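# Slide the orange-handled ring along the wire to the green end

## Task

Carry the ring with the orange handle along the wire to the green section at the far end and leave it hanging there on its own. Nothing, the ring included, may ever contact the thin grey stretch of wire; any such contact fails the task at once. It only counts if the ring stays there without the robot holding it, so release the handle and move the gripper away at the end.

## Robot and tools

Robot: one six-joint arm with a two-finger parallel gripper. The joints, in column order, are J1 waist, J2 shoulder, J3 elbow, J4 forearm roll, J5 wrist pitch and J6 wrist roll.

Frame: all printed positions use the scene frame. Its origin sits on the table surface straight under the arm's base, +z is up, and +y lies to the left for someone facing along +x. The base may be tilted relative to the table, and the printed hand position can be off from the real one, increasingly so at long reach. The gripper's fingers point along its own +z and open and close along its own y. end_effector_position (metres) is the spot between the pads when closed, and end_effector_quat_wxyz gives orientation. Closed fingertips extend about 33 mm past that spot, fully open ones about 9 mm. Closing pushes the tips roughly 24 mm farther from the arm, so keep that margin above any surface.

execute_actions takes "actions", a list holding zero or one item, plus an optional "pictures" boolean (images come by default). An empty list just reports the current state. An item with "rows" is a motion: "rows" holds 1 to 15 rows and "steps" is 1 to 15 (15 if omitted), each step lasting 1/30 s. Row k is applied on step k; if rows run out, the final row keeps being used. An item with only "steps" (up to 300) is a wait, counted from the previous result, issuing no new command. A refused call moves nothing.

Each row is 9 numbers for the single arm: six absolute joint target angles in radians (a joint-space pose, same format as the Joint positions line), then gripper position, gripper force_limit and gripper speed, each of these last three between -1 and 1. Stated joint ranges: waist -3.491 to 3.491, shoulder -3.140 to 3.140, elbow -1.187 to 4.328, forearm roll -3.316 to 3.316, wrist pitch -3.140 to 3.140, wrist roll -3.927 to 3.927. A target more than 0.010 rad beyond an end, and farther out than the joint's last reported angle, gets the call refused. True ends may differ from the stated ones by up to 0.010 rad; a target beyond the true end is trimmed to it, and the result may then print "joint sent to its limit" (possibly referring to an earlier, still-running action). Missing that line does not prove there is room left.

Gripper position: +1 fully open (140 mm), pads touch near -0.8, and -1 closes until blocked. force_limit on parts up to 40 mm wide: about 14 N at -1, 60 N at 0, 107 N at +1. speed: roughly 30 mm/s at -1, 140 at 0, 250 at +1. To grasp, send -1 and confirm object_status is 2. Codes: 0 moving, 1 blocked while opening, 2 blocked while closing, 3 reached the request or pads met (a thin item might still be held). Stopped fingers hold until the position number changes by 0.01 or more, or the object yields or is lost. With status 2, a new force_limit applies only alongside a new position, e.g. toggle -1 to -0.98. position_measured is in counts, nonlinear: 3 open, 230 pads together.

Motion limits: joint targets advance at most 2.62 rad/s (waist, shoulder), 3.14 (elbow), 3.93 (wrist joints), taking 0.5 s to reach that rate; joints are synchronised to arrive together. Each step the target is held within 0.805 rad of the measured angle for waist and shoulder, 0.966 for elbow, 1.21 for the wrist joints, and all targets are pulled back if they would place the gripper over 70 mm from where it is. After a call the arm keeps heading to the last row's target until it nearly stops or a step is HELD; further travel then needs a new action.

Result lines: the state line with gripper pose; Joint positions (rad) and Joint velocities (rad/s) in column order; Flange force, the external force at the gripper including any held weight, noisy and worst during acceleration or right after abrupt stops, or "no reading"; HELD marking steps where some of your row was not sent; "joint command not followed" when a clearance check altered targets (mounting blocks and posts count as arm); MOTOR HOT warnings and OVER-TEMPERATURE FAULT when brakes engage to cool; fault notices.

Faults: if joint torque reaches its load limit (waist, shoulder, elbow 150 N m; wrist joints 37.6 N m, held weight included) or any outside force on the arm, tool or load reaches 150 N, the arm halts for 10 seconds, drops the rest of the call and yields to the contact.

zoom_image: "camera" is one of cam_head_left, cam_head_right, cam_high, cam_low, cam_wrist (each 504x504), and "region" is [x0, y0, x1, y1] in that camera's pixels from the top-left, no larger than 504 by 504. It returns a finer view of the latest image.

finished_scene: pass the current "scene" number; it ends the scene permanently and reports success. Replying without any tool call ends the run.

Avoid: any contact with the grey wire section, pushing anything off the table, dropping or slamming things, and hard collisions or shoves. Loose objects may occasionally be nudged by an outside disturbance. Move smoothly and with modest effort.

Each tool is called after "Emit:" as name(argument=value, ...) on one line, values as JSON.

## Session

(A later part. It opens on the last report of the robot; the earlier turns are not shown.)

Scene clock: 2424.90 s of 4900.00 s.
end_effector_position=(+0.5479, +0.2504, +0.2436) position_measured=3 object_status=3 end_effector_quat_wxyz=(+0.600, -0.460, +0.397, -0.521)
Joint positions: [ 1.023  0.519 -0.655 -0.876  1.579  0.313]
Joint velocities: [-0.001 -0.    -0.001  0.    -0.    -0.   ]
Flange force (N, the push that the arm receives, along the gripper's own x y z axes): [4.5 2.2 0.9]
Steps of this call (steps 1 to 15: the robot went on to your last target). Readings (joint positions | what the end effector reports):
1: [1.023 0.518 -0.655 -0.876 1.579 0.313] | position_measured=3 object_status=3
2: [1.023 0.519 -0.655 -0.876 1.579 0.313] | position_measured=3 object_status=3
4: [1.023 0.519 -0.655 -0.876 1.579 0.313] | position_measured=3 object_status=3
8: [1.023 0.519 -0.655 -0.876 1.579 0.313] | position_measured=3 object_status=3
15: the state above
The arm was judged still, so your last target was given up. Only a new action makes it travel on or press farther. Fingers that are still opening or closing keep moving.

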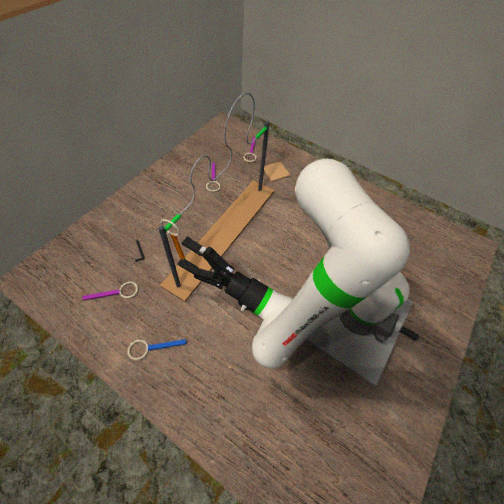

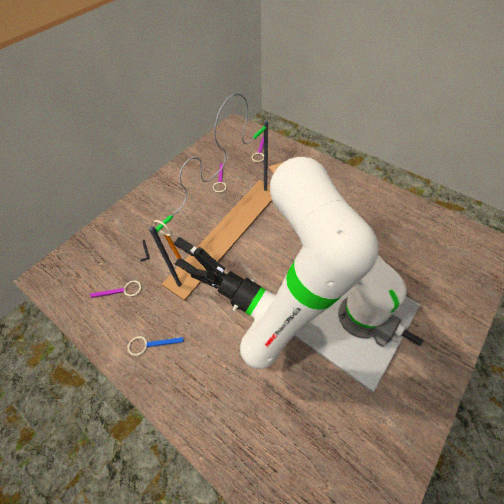

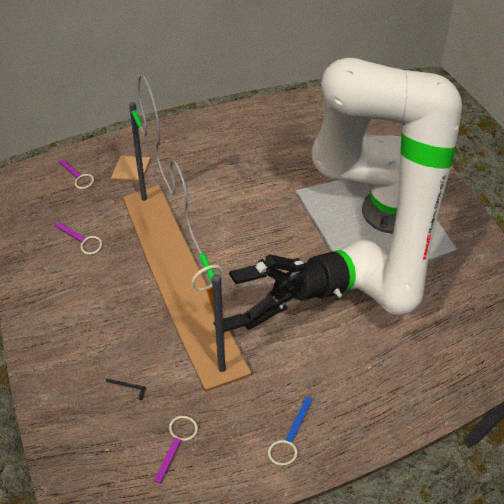

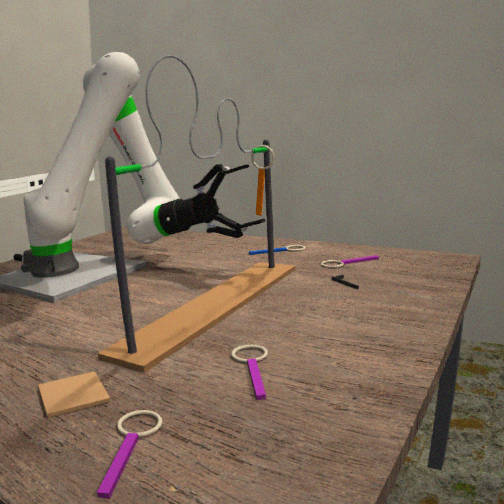

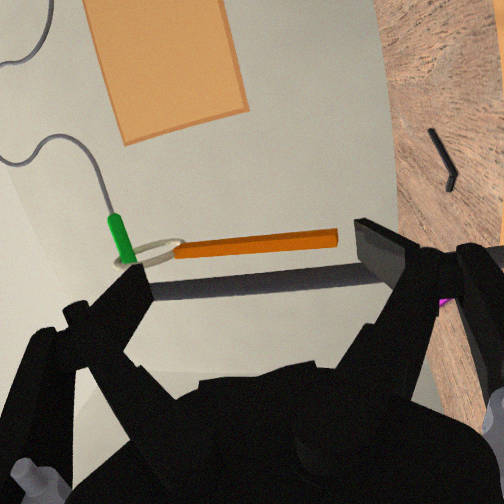

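Emit:
execute_actions(actions=[{"rows": [[1.0294,0.5174,-0.6594,-0.8818,1.5822,0.3122,1,0,-0.9],[1.0358,0.5157,-0.6635,-0.8879,1.5855,0.3117,1,0,-0.9],[1.0422,0.5140,-0.6675,-0.8940,1.5889,0.3112,1,0,-0.9],[1.0485,0.5123,-0.6716,-0.9001,1.5923,0.3107,1,0,-0.9],[1.0549,0.5106,-0.6757,-0.9062,1.5956,0.3102,1,0,-0.9],[1.0613,0.5089,-0.6798,-0.9123,1.5990,0.3097,1,0,-0.9],[1.0677,0.5072,-0.6839,-0.9184,1.6024,0.3092,1,0,-0.9],[1.0741,0.5056,-0.6879,-0.9245,1.6057,0.3086,1,0,-0.9],[1.0805,0.5039,-0.6920,-0.9306,1.6091,0.3081,1,0,-0.9],[1.0869,0.5022,-0.6961,-0.9367,1.6125,0.3076,1,0,-0.9],[1.0933,0.5005,-0.7002,-0.9428,1.6158,0.3071,1,0,-0.9],[1.0996,0.4988,-0.7043,-0.9489,1.6192,0.3066,1,0,-0.9],[1.1060,0.4971,-0.7083,-0.9550,1.6226,0.3061,1,0,-0.9],[1.1124,0.4954,-0.7124,-0.9611,1.6259,0.3056,1,0,-0.9],[1.1188,0.4937,-0.7165,-0.9672,1.6293,0.3051,1,0,-0.9]], "steps": 15}], pictures=false)

Emit:
execute_actions(actions=[{"rows": [[1.1263,0.4926,-0.7170,-0.9672,1.6311,0.3059,1,0,-0.9],[1.1357,0.4911,-0.7177,-0.9673,1.6335,0.3068,1,0,-0.9],[1.1470,0.4894,-0.7185,-0.9674,1.6363,0.3079,1,0,-0.9],[1.1599,0.4874,-0.7195,-0.9675,1.6394,0.3092,1,0,-0.9],[1.1743,0.4853,-0.7205,-0.9675,1.6430,0.3107,1,0,-0.9],[1.1901,0.4829,-0.7216,-0.9676,1.6469,0.3123,1,0,-0.9],[1.2071,0.4803,-0.7228,-0.9678,1.6511,0.3140,1,0,-0.9],[1.2251,0.4775,-0.7241,-0.9679,1.6555,0.3158,1,0,-0.9],[1.2440,0.4747,-0.7255,-0.9680,1.6602,0.3177,1,0,-0.9],[1.2636,0.4717,-0.7269,-0.9681,1.6651,0.3197,1,0,-0.9],[1.2838,0.4686,-0.7283,-0.9682,1.6700,0.3217,1,0,-0.9],[1.3044,0.4655,-0.7298,-0.9684,1.6751,0.3238,1,0,-0.9],[1.3253,0.4623,-0.7313,-0.9685,1.6803,0.3259,1,0,-0.9],[1.3462,0.4591,-0.7328,-0.9686,1.6854,0.3280,1,0,-0.9],[1.3671,0.4559,-0.7343,-0.9688,1.6906,0.3301,1,0,-0.9]], "steps": 15}], pictures=false)

Emit:
execute_actions(actions=[{"rows": [[1.3878,0.4528,-0.7358,-0.9689,1.6957,0.3322,1,0,-0.9],[1.4081,0.4497,-0.7373,-0.9690,1.7007,0.3342,1,0,-0.9],[1.4279,0.4467,-0.7387,-0.9691,1.7056,0.3362,1,0,-0.9],[1.4470,0.4438,-0.7401,-0.9692,1.7103,0.3381,1,0,-0.9],[1.4652,0.4410,-0.7414,-0.9694,1.7148,0.3399,1,0,-0.9],[1.4825,0.4384,-0.7426,-0.9695,1.7191,0.3417,1,0,-0.9],[1.4986,0.4359,-0.7438,-0.9696,1.7231,0.3433,1,0,-0.9],[1.5134,0.4337,-0.7448,-0.9697,1.7267,0.3448,1,0,-0.9],[1.5267,0.4317,-0.7458,-0.9697,1.7300,0.3461,1,0,-0.9],[1.5384,0.4299,-0.7466,-0.9698,1.7329,0.3473,1,0,-0.9],[1.5484,0.4284,-0.7473,-0.9699,1.7354,0.3483,1,0,-0.9],[1.5564,0.4271,-0.7479,-0.9699,1.7373,0.3491,1,0,-0.9],[1.5623,0.4262,-0.7483,-0.9700,1.7388,0.3497,1,0,-0.9],[1.5659,0.4257,-0.7486,-0.9700,1.7397,0.3501,1,0,-0.9],[1.5672,0.4255,-0.7487,-0.97,1.74,0.3502,1,0,-0.9]], "steps": 15}], pictures=false)

Emit:
execute_actions(actions=[{"steps": 15}])

Emit:
zoom_image(camera="cam_low", region=[190, 110, 310, 230])

Emit:
zoom_image(camera="cam_head_left", region=[140, 190, 240, 290])

Scene clock: 2530.23 s of 4900.00 s.
end_effector_position=(+0.5118, +0.2448, +0.2433) position_measured=3 object_status=3 end_effector_quat_wxyz=(+0.599, -0.459, +0.398, -0.521)
Joint positions: [ 1.106  0.497 -0.709 -0.955  1.623  0.306]
Joint velocities: [ 0.189 -0.05  -0.12  -0.18   0.098 -0.015]
Flange force (N, the push that the arm receives, along the gripper's own x y z axes): [2.1 7.3 3.3]
Steps of this call (steps 1 to 90: nothing new was sent; then 101.83 s passed at rest; steps 91 to 105: all 15 steps of this action). Readings (joint positions | what the end effector reports):
91: [1.023 0.519 -0.655 -0.876 1.579 0.313] | position_measured=3 object_status=3
92: [1.026 0.518 -0.657 -0.879 1.580 0.312] | position_measured=3 object_status=3
94: [1.036 0.516 -0.664 -0.889 1.586 0.312] | position_measured=3 object_status=3
98: [1.061 0.509 -0.680 -0.913 1.599 0.310] | position_measured=3 object_status=3
105: the state above

Scene clock: 2530.73 s of 4900.00 s.
end_effector_position=(+0.4488, +0.3217, +0.2665) position_measured=3 object_status=3 end_effector_quat_wxyz=(+0.652, -0.475, +0.346, -0.479)
Joint positions: [ 1.305  0.465 -0.73  -0.968  1.675  0.324]
Joint velocities: [ 0.578 -0.089 -0.041 -0.002  0.141  0.058]
Flange force (N, the push that the arm receives, along the gripper's own x y z axes): [3.4 3.1 1.1]
Steps of this call (steps 1 to 15: all 15 steps of this action). Readings (joint positions | what the end effector reports):
1: [1.113 0.495 -0.712 -0.961 1.626 0.306] | position_measured=3 object_status=3
2: [1.119 0.494 -0.715 -0.965 1.629 0.306] | position_measured=3 object_status=3
4: [1.136 0.491 -0.717 -0.967 1.633 0.306] | position_measured=3 object_status=3
8: [1.183 0.484 -0.721 -0.968 1.645 0.312] | position_measured=3 object_status=3
15: the state above

Scene clock: 2531.23 s of 4900.00 s.
end_effector_position=(+0.3513, +0.4065, +0.2969) position_measured=3 object_status=3 end_effector_quat_wxyz=(+0.719, -0.486, +0.276, -0.413)
Joint positions: [ 1.559  0.427 -0.748 -0.97   1.738  0.349]
Joint velocities: [ 0.204 -0.03  -0.014 -0.002  0.05   0.02 ]
Flange force (N, the push that the arm receives, along the gripper's own x y z axes): [-2.8 -1.8 -0.3]
Steps of this call (steps 1 to 15: all 15 steps of this action). Readings (joint positions | what the end effector reports):
1: [1.325 0.462 -0.731 -0.968 1.680 0.326] | position_measured=3 object_status=3
2: [1.345 0.459 -0.733 -0.969 1.685 0.328] | position_measured=3 object_status=3
4: [1.385 0.453 -0.736 -0.969 1.695 0.332] | position_measured=3 object_status=3
8: [1.463 0.441 -0.741 -0.969 1.714 0.340] | position_measured=3 object_status=3
15: the state above

Scene clock: 2531.73 s of 4900.00 s.
end_effector_position=(+0.3479, +0.4087, +0.2978) position_measured=3 object_status=3 end_effector_quat_wxyz=(+0.721, -0.487, +0.274, -0.411)
Joint positions: [ 1.567  0.426 -0.749 -0.97   1.74   0.35 ]
Joint velocities: [-0.002  0.001 -0.    -0.002 -0.    -0.   ]
Flange force (N, the push that the arm receives, along the gripper's own x y z axes): [4.7 1.3 2.0]
Steps of this call (steps 1 to 15: the robot went on to your last target). Readings (joint positions | what the end effector reports):
1: [1.564 0.426 -0.748 -0.970 1.739 0.350] | position_measured=3 object_status=3
2: [1.567 0.426 -0.749 -0.970 1.740 0.350] | position_measured=3 object_status=3
4: [1.567 0.426 -0.749 -0.970 1.740 0.350] | position_measured=3 object_status=3
8: [1.567 0.426 -0.749 -0.970 1.740 0.350] | position_measured=3 object_status=3
15: the state above
The arm was judged still, so your last target was given up. Only a new action makes it travel on or press farther. Fingers that are still opening or closing keep moving.

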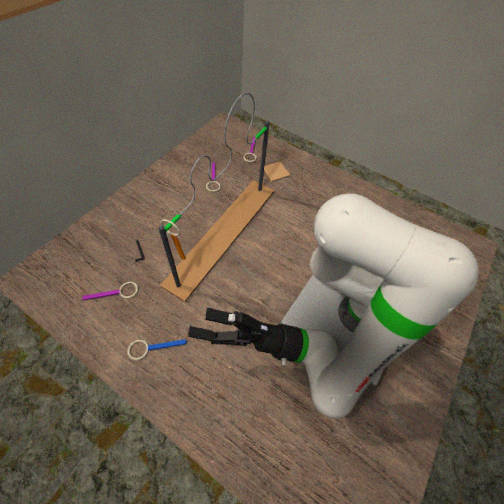

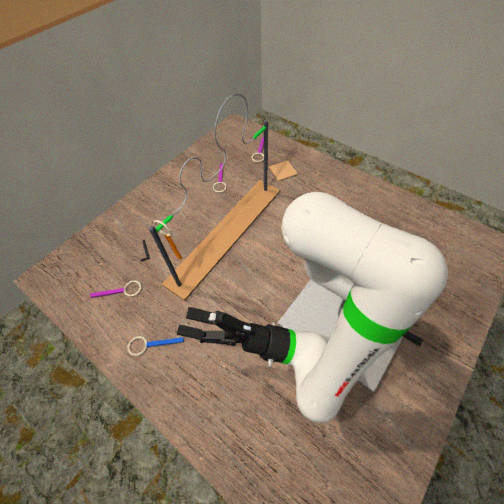

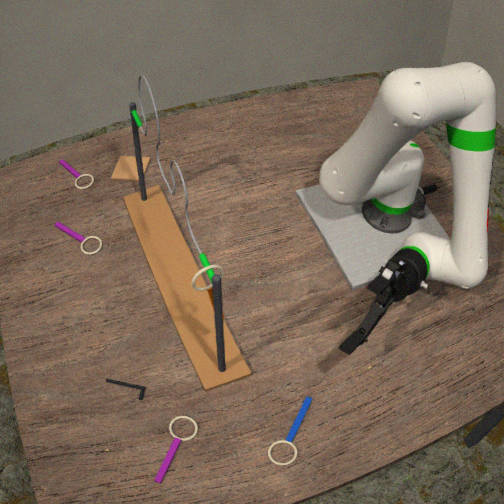

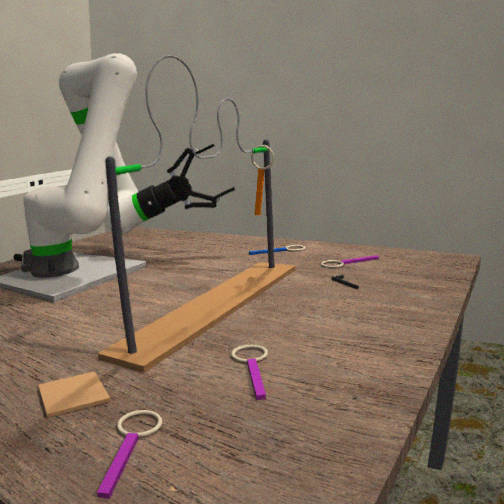

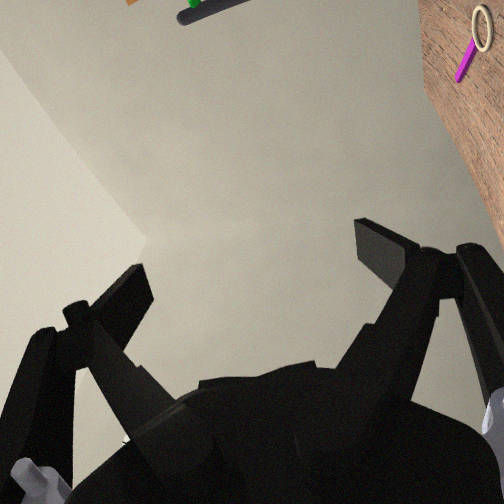

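Region (190, 110, 310, 230) of cam_low's 504x504 image, scaled by 4.200, with more detail than that image has.

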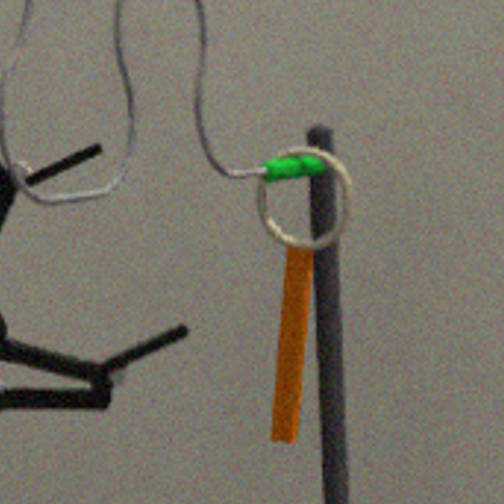

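Region (140, 190, 240, 290) of cam_head_left's 504x504 image, scaled by 5.040, with more detail than that image has.

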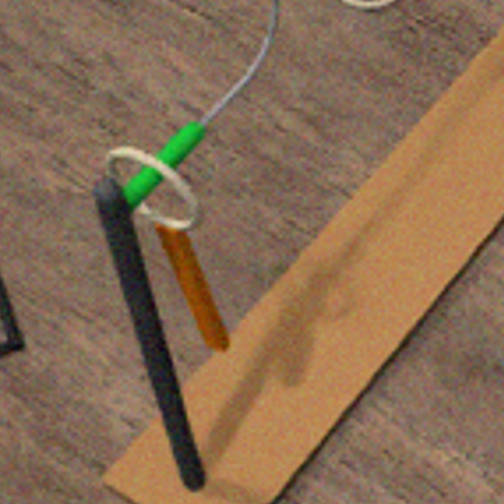

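Emit:
execute_actions(actions=[{"steps": 60}])

Emit:
zoom_image(camera="cam_low", region=[190, 110, 310, 230])

Emit:
execute_actions(actions=[{"steps": 10}])

Emit:
zoom_image(camera="cam_low", region=[190, 110, 310, 230])

Scene clock: 2536.80 s of 4900.00 s.
end_effector_position=(+0.3479, +0.4087, +0.2978) position_measured=3 object_status=3 end_effector_quat_wxyz=(+0.721, -0.487, +0.274, -0.411)
Joint positions: [ 1.567  0.425 -0.749 -0.97   1.74   0.35 ]
Joint velocities: [ 0.002  0.001  0.    -0.001 -0.     0.   ]
Flange force (N, the push that the arm receives, along the gripper's own x y z axes): [5.8 0.4 1.6]
Steps of this call (steps 1 to 110: nothing new was sent; then 1.40 s passed at rest). Readings (joint positions | what the end effector reports):
1: [1.567 0.426 -0.749 -0.970 1.740 0.350] | position_measured=3 object_status=3
2: [1.567 0.426 -0.749 -0.970 1.740 0.350] | position_measured=3 object_status=3
4: [1.567 0.426 -0.749 -0.970 1.740 0.350] | position_measured=3 object_status=3
8: [1.567 0.426 -0.749 -0.970 1.740 0.350] | position_measured=3 object_status=3
110: the state above

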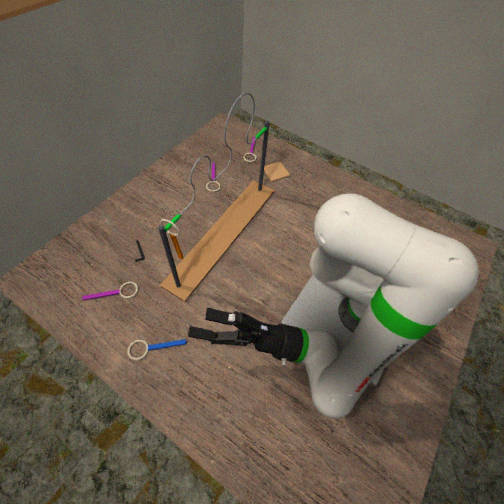

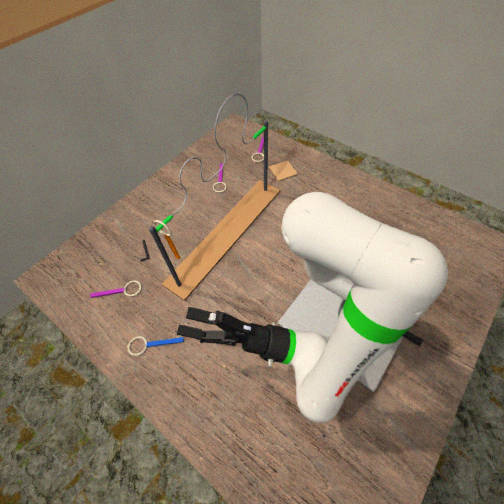

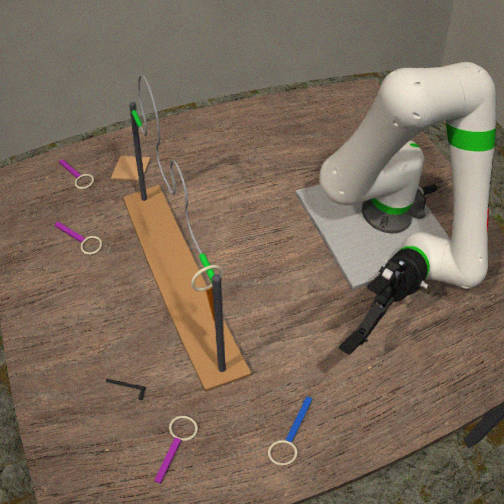

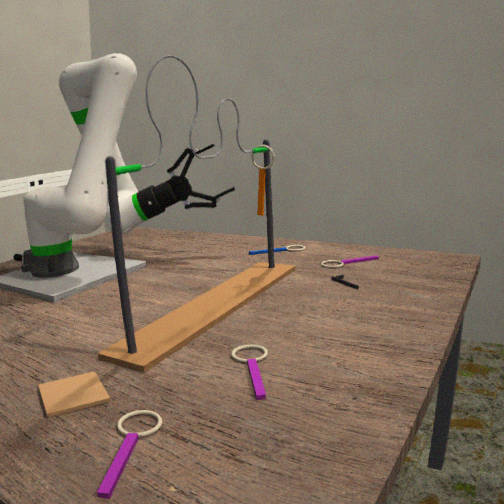

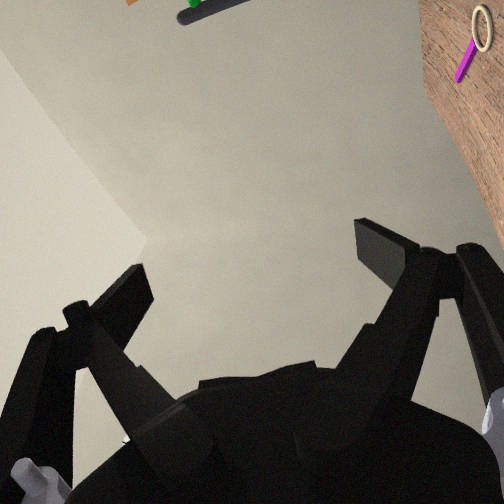

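Region (190, 110, 310, 230) of cam_low's 504x504 image, scaled by 4.200, with more detail than that image has.

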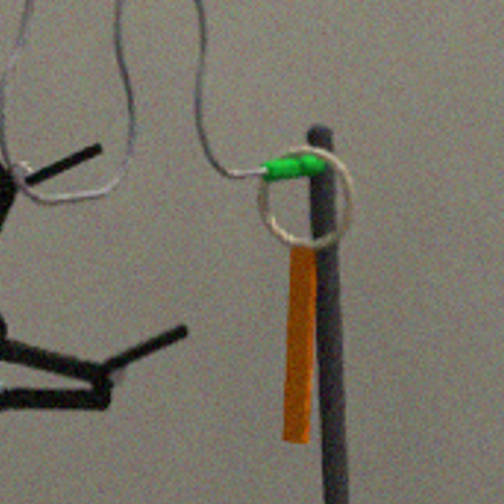

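Scene clock: 2537.13 s of 4900.00 s.
end_effector_position=(+0.3479, +0.4087, +0.2978) position_measured=3 object_status=3 end_effector_quat_wxyz=(+0.721, -0.487, +0.274, -0.411)
Joint positions: [ 1.567  0.425 -0.749 -0.97   1.74   0.35 ]
Joint velocities: [-0.    -0.001  0.     0.001 -0.    -0.   ]
Flange force (N, the push that the arm receives, along the gripper's own x y z axes): [5.3 3.1 1.3]
Steps of this call (steps 1 to 10: nothing new was sent). Readings (joint positions | what the end effector reports):
1: [1.567 0.425 -0.749 -0.970 1.740 0.350] | position_measured=3 object_status=3
2: [1.567 0.425 -0.749 -0.970 1.740 0.350] | position_measured=3 object_status=3
4: [1.567 0.425 -0.749 -0.970 1.740 0.350] | position_measured=3 object_status=3
8: [1.567 0.425 -0.749 -0.970 1.740 0.350] | position_measured=3 object_status=3
10: the state above

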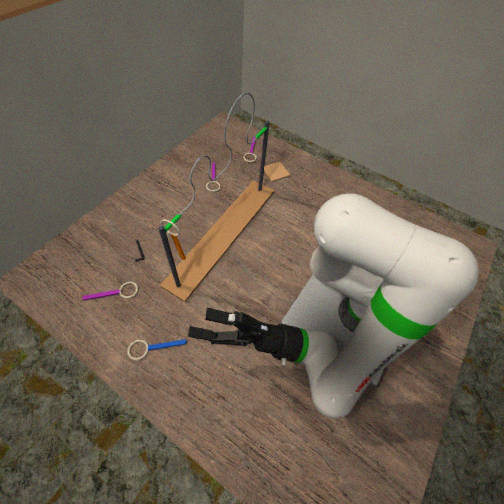

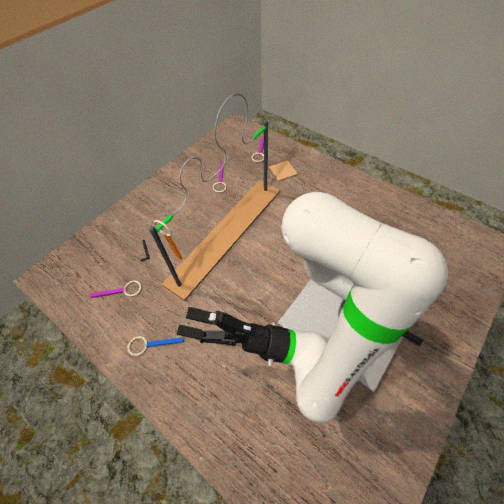

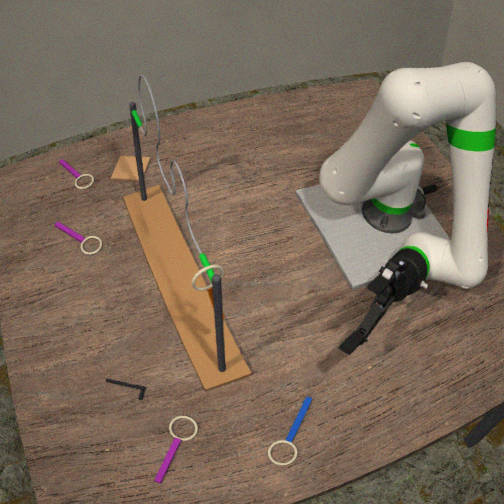

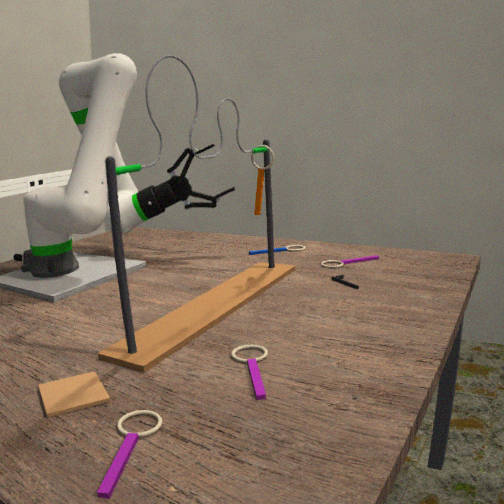

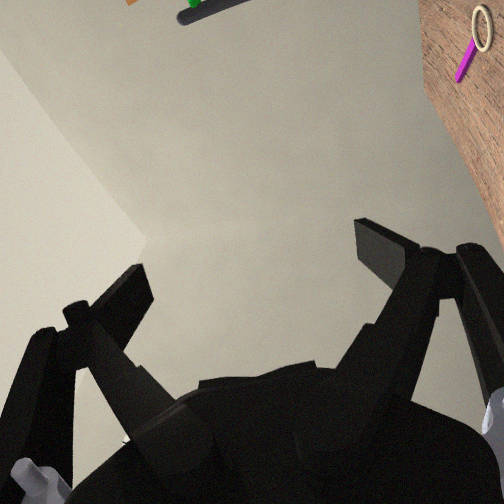

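Region (190, 110, 310, 230) of cam_low's 504x504 image, scaled by 4.200, with more detail than that image has.

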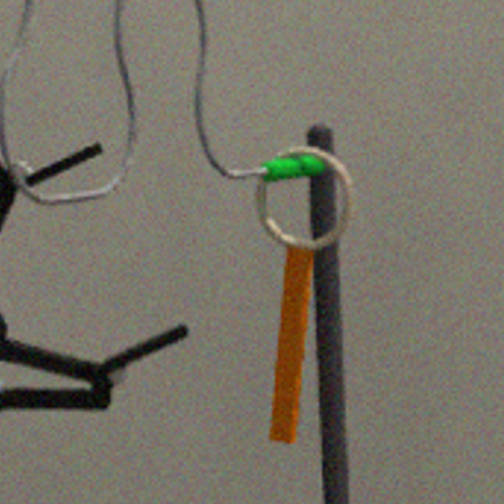

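Emit:
finished_scene(scene=2)

The scene is finished: the task was done.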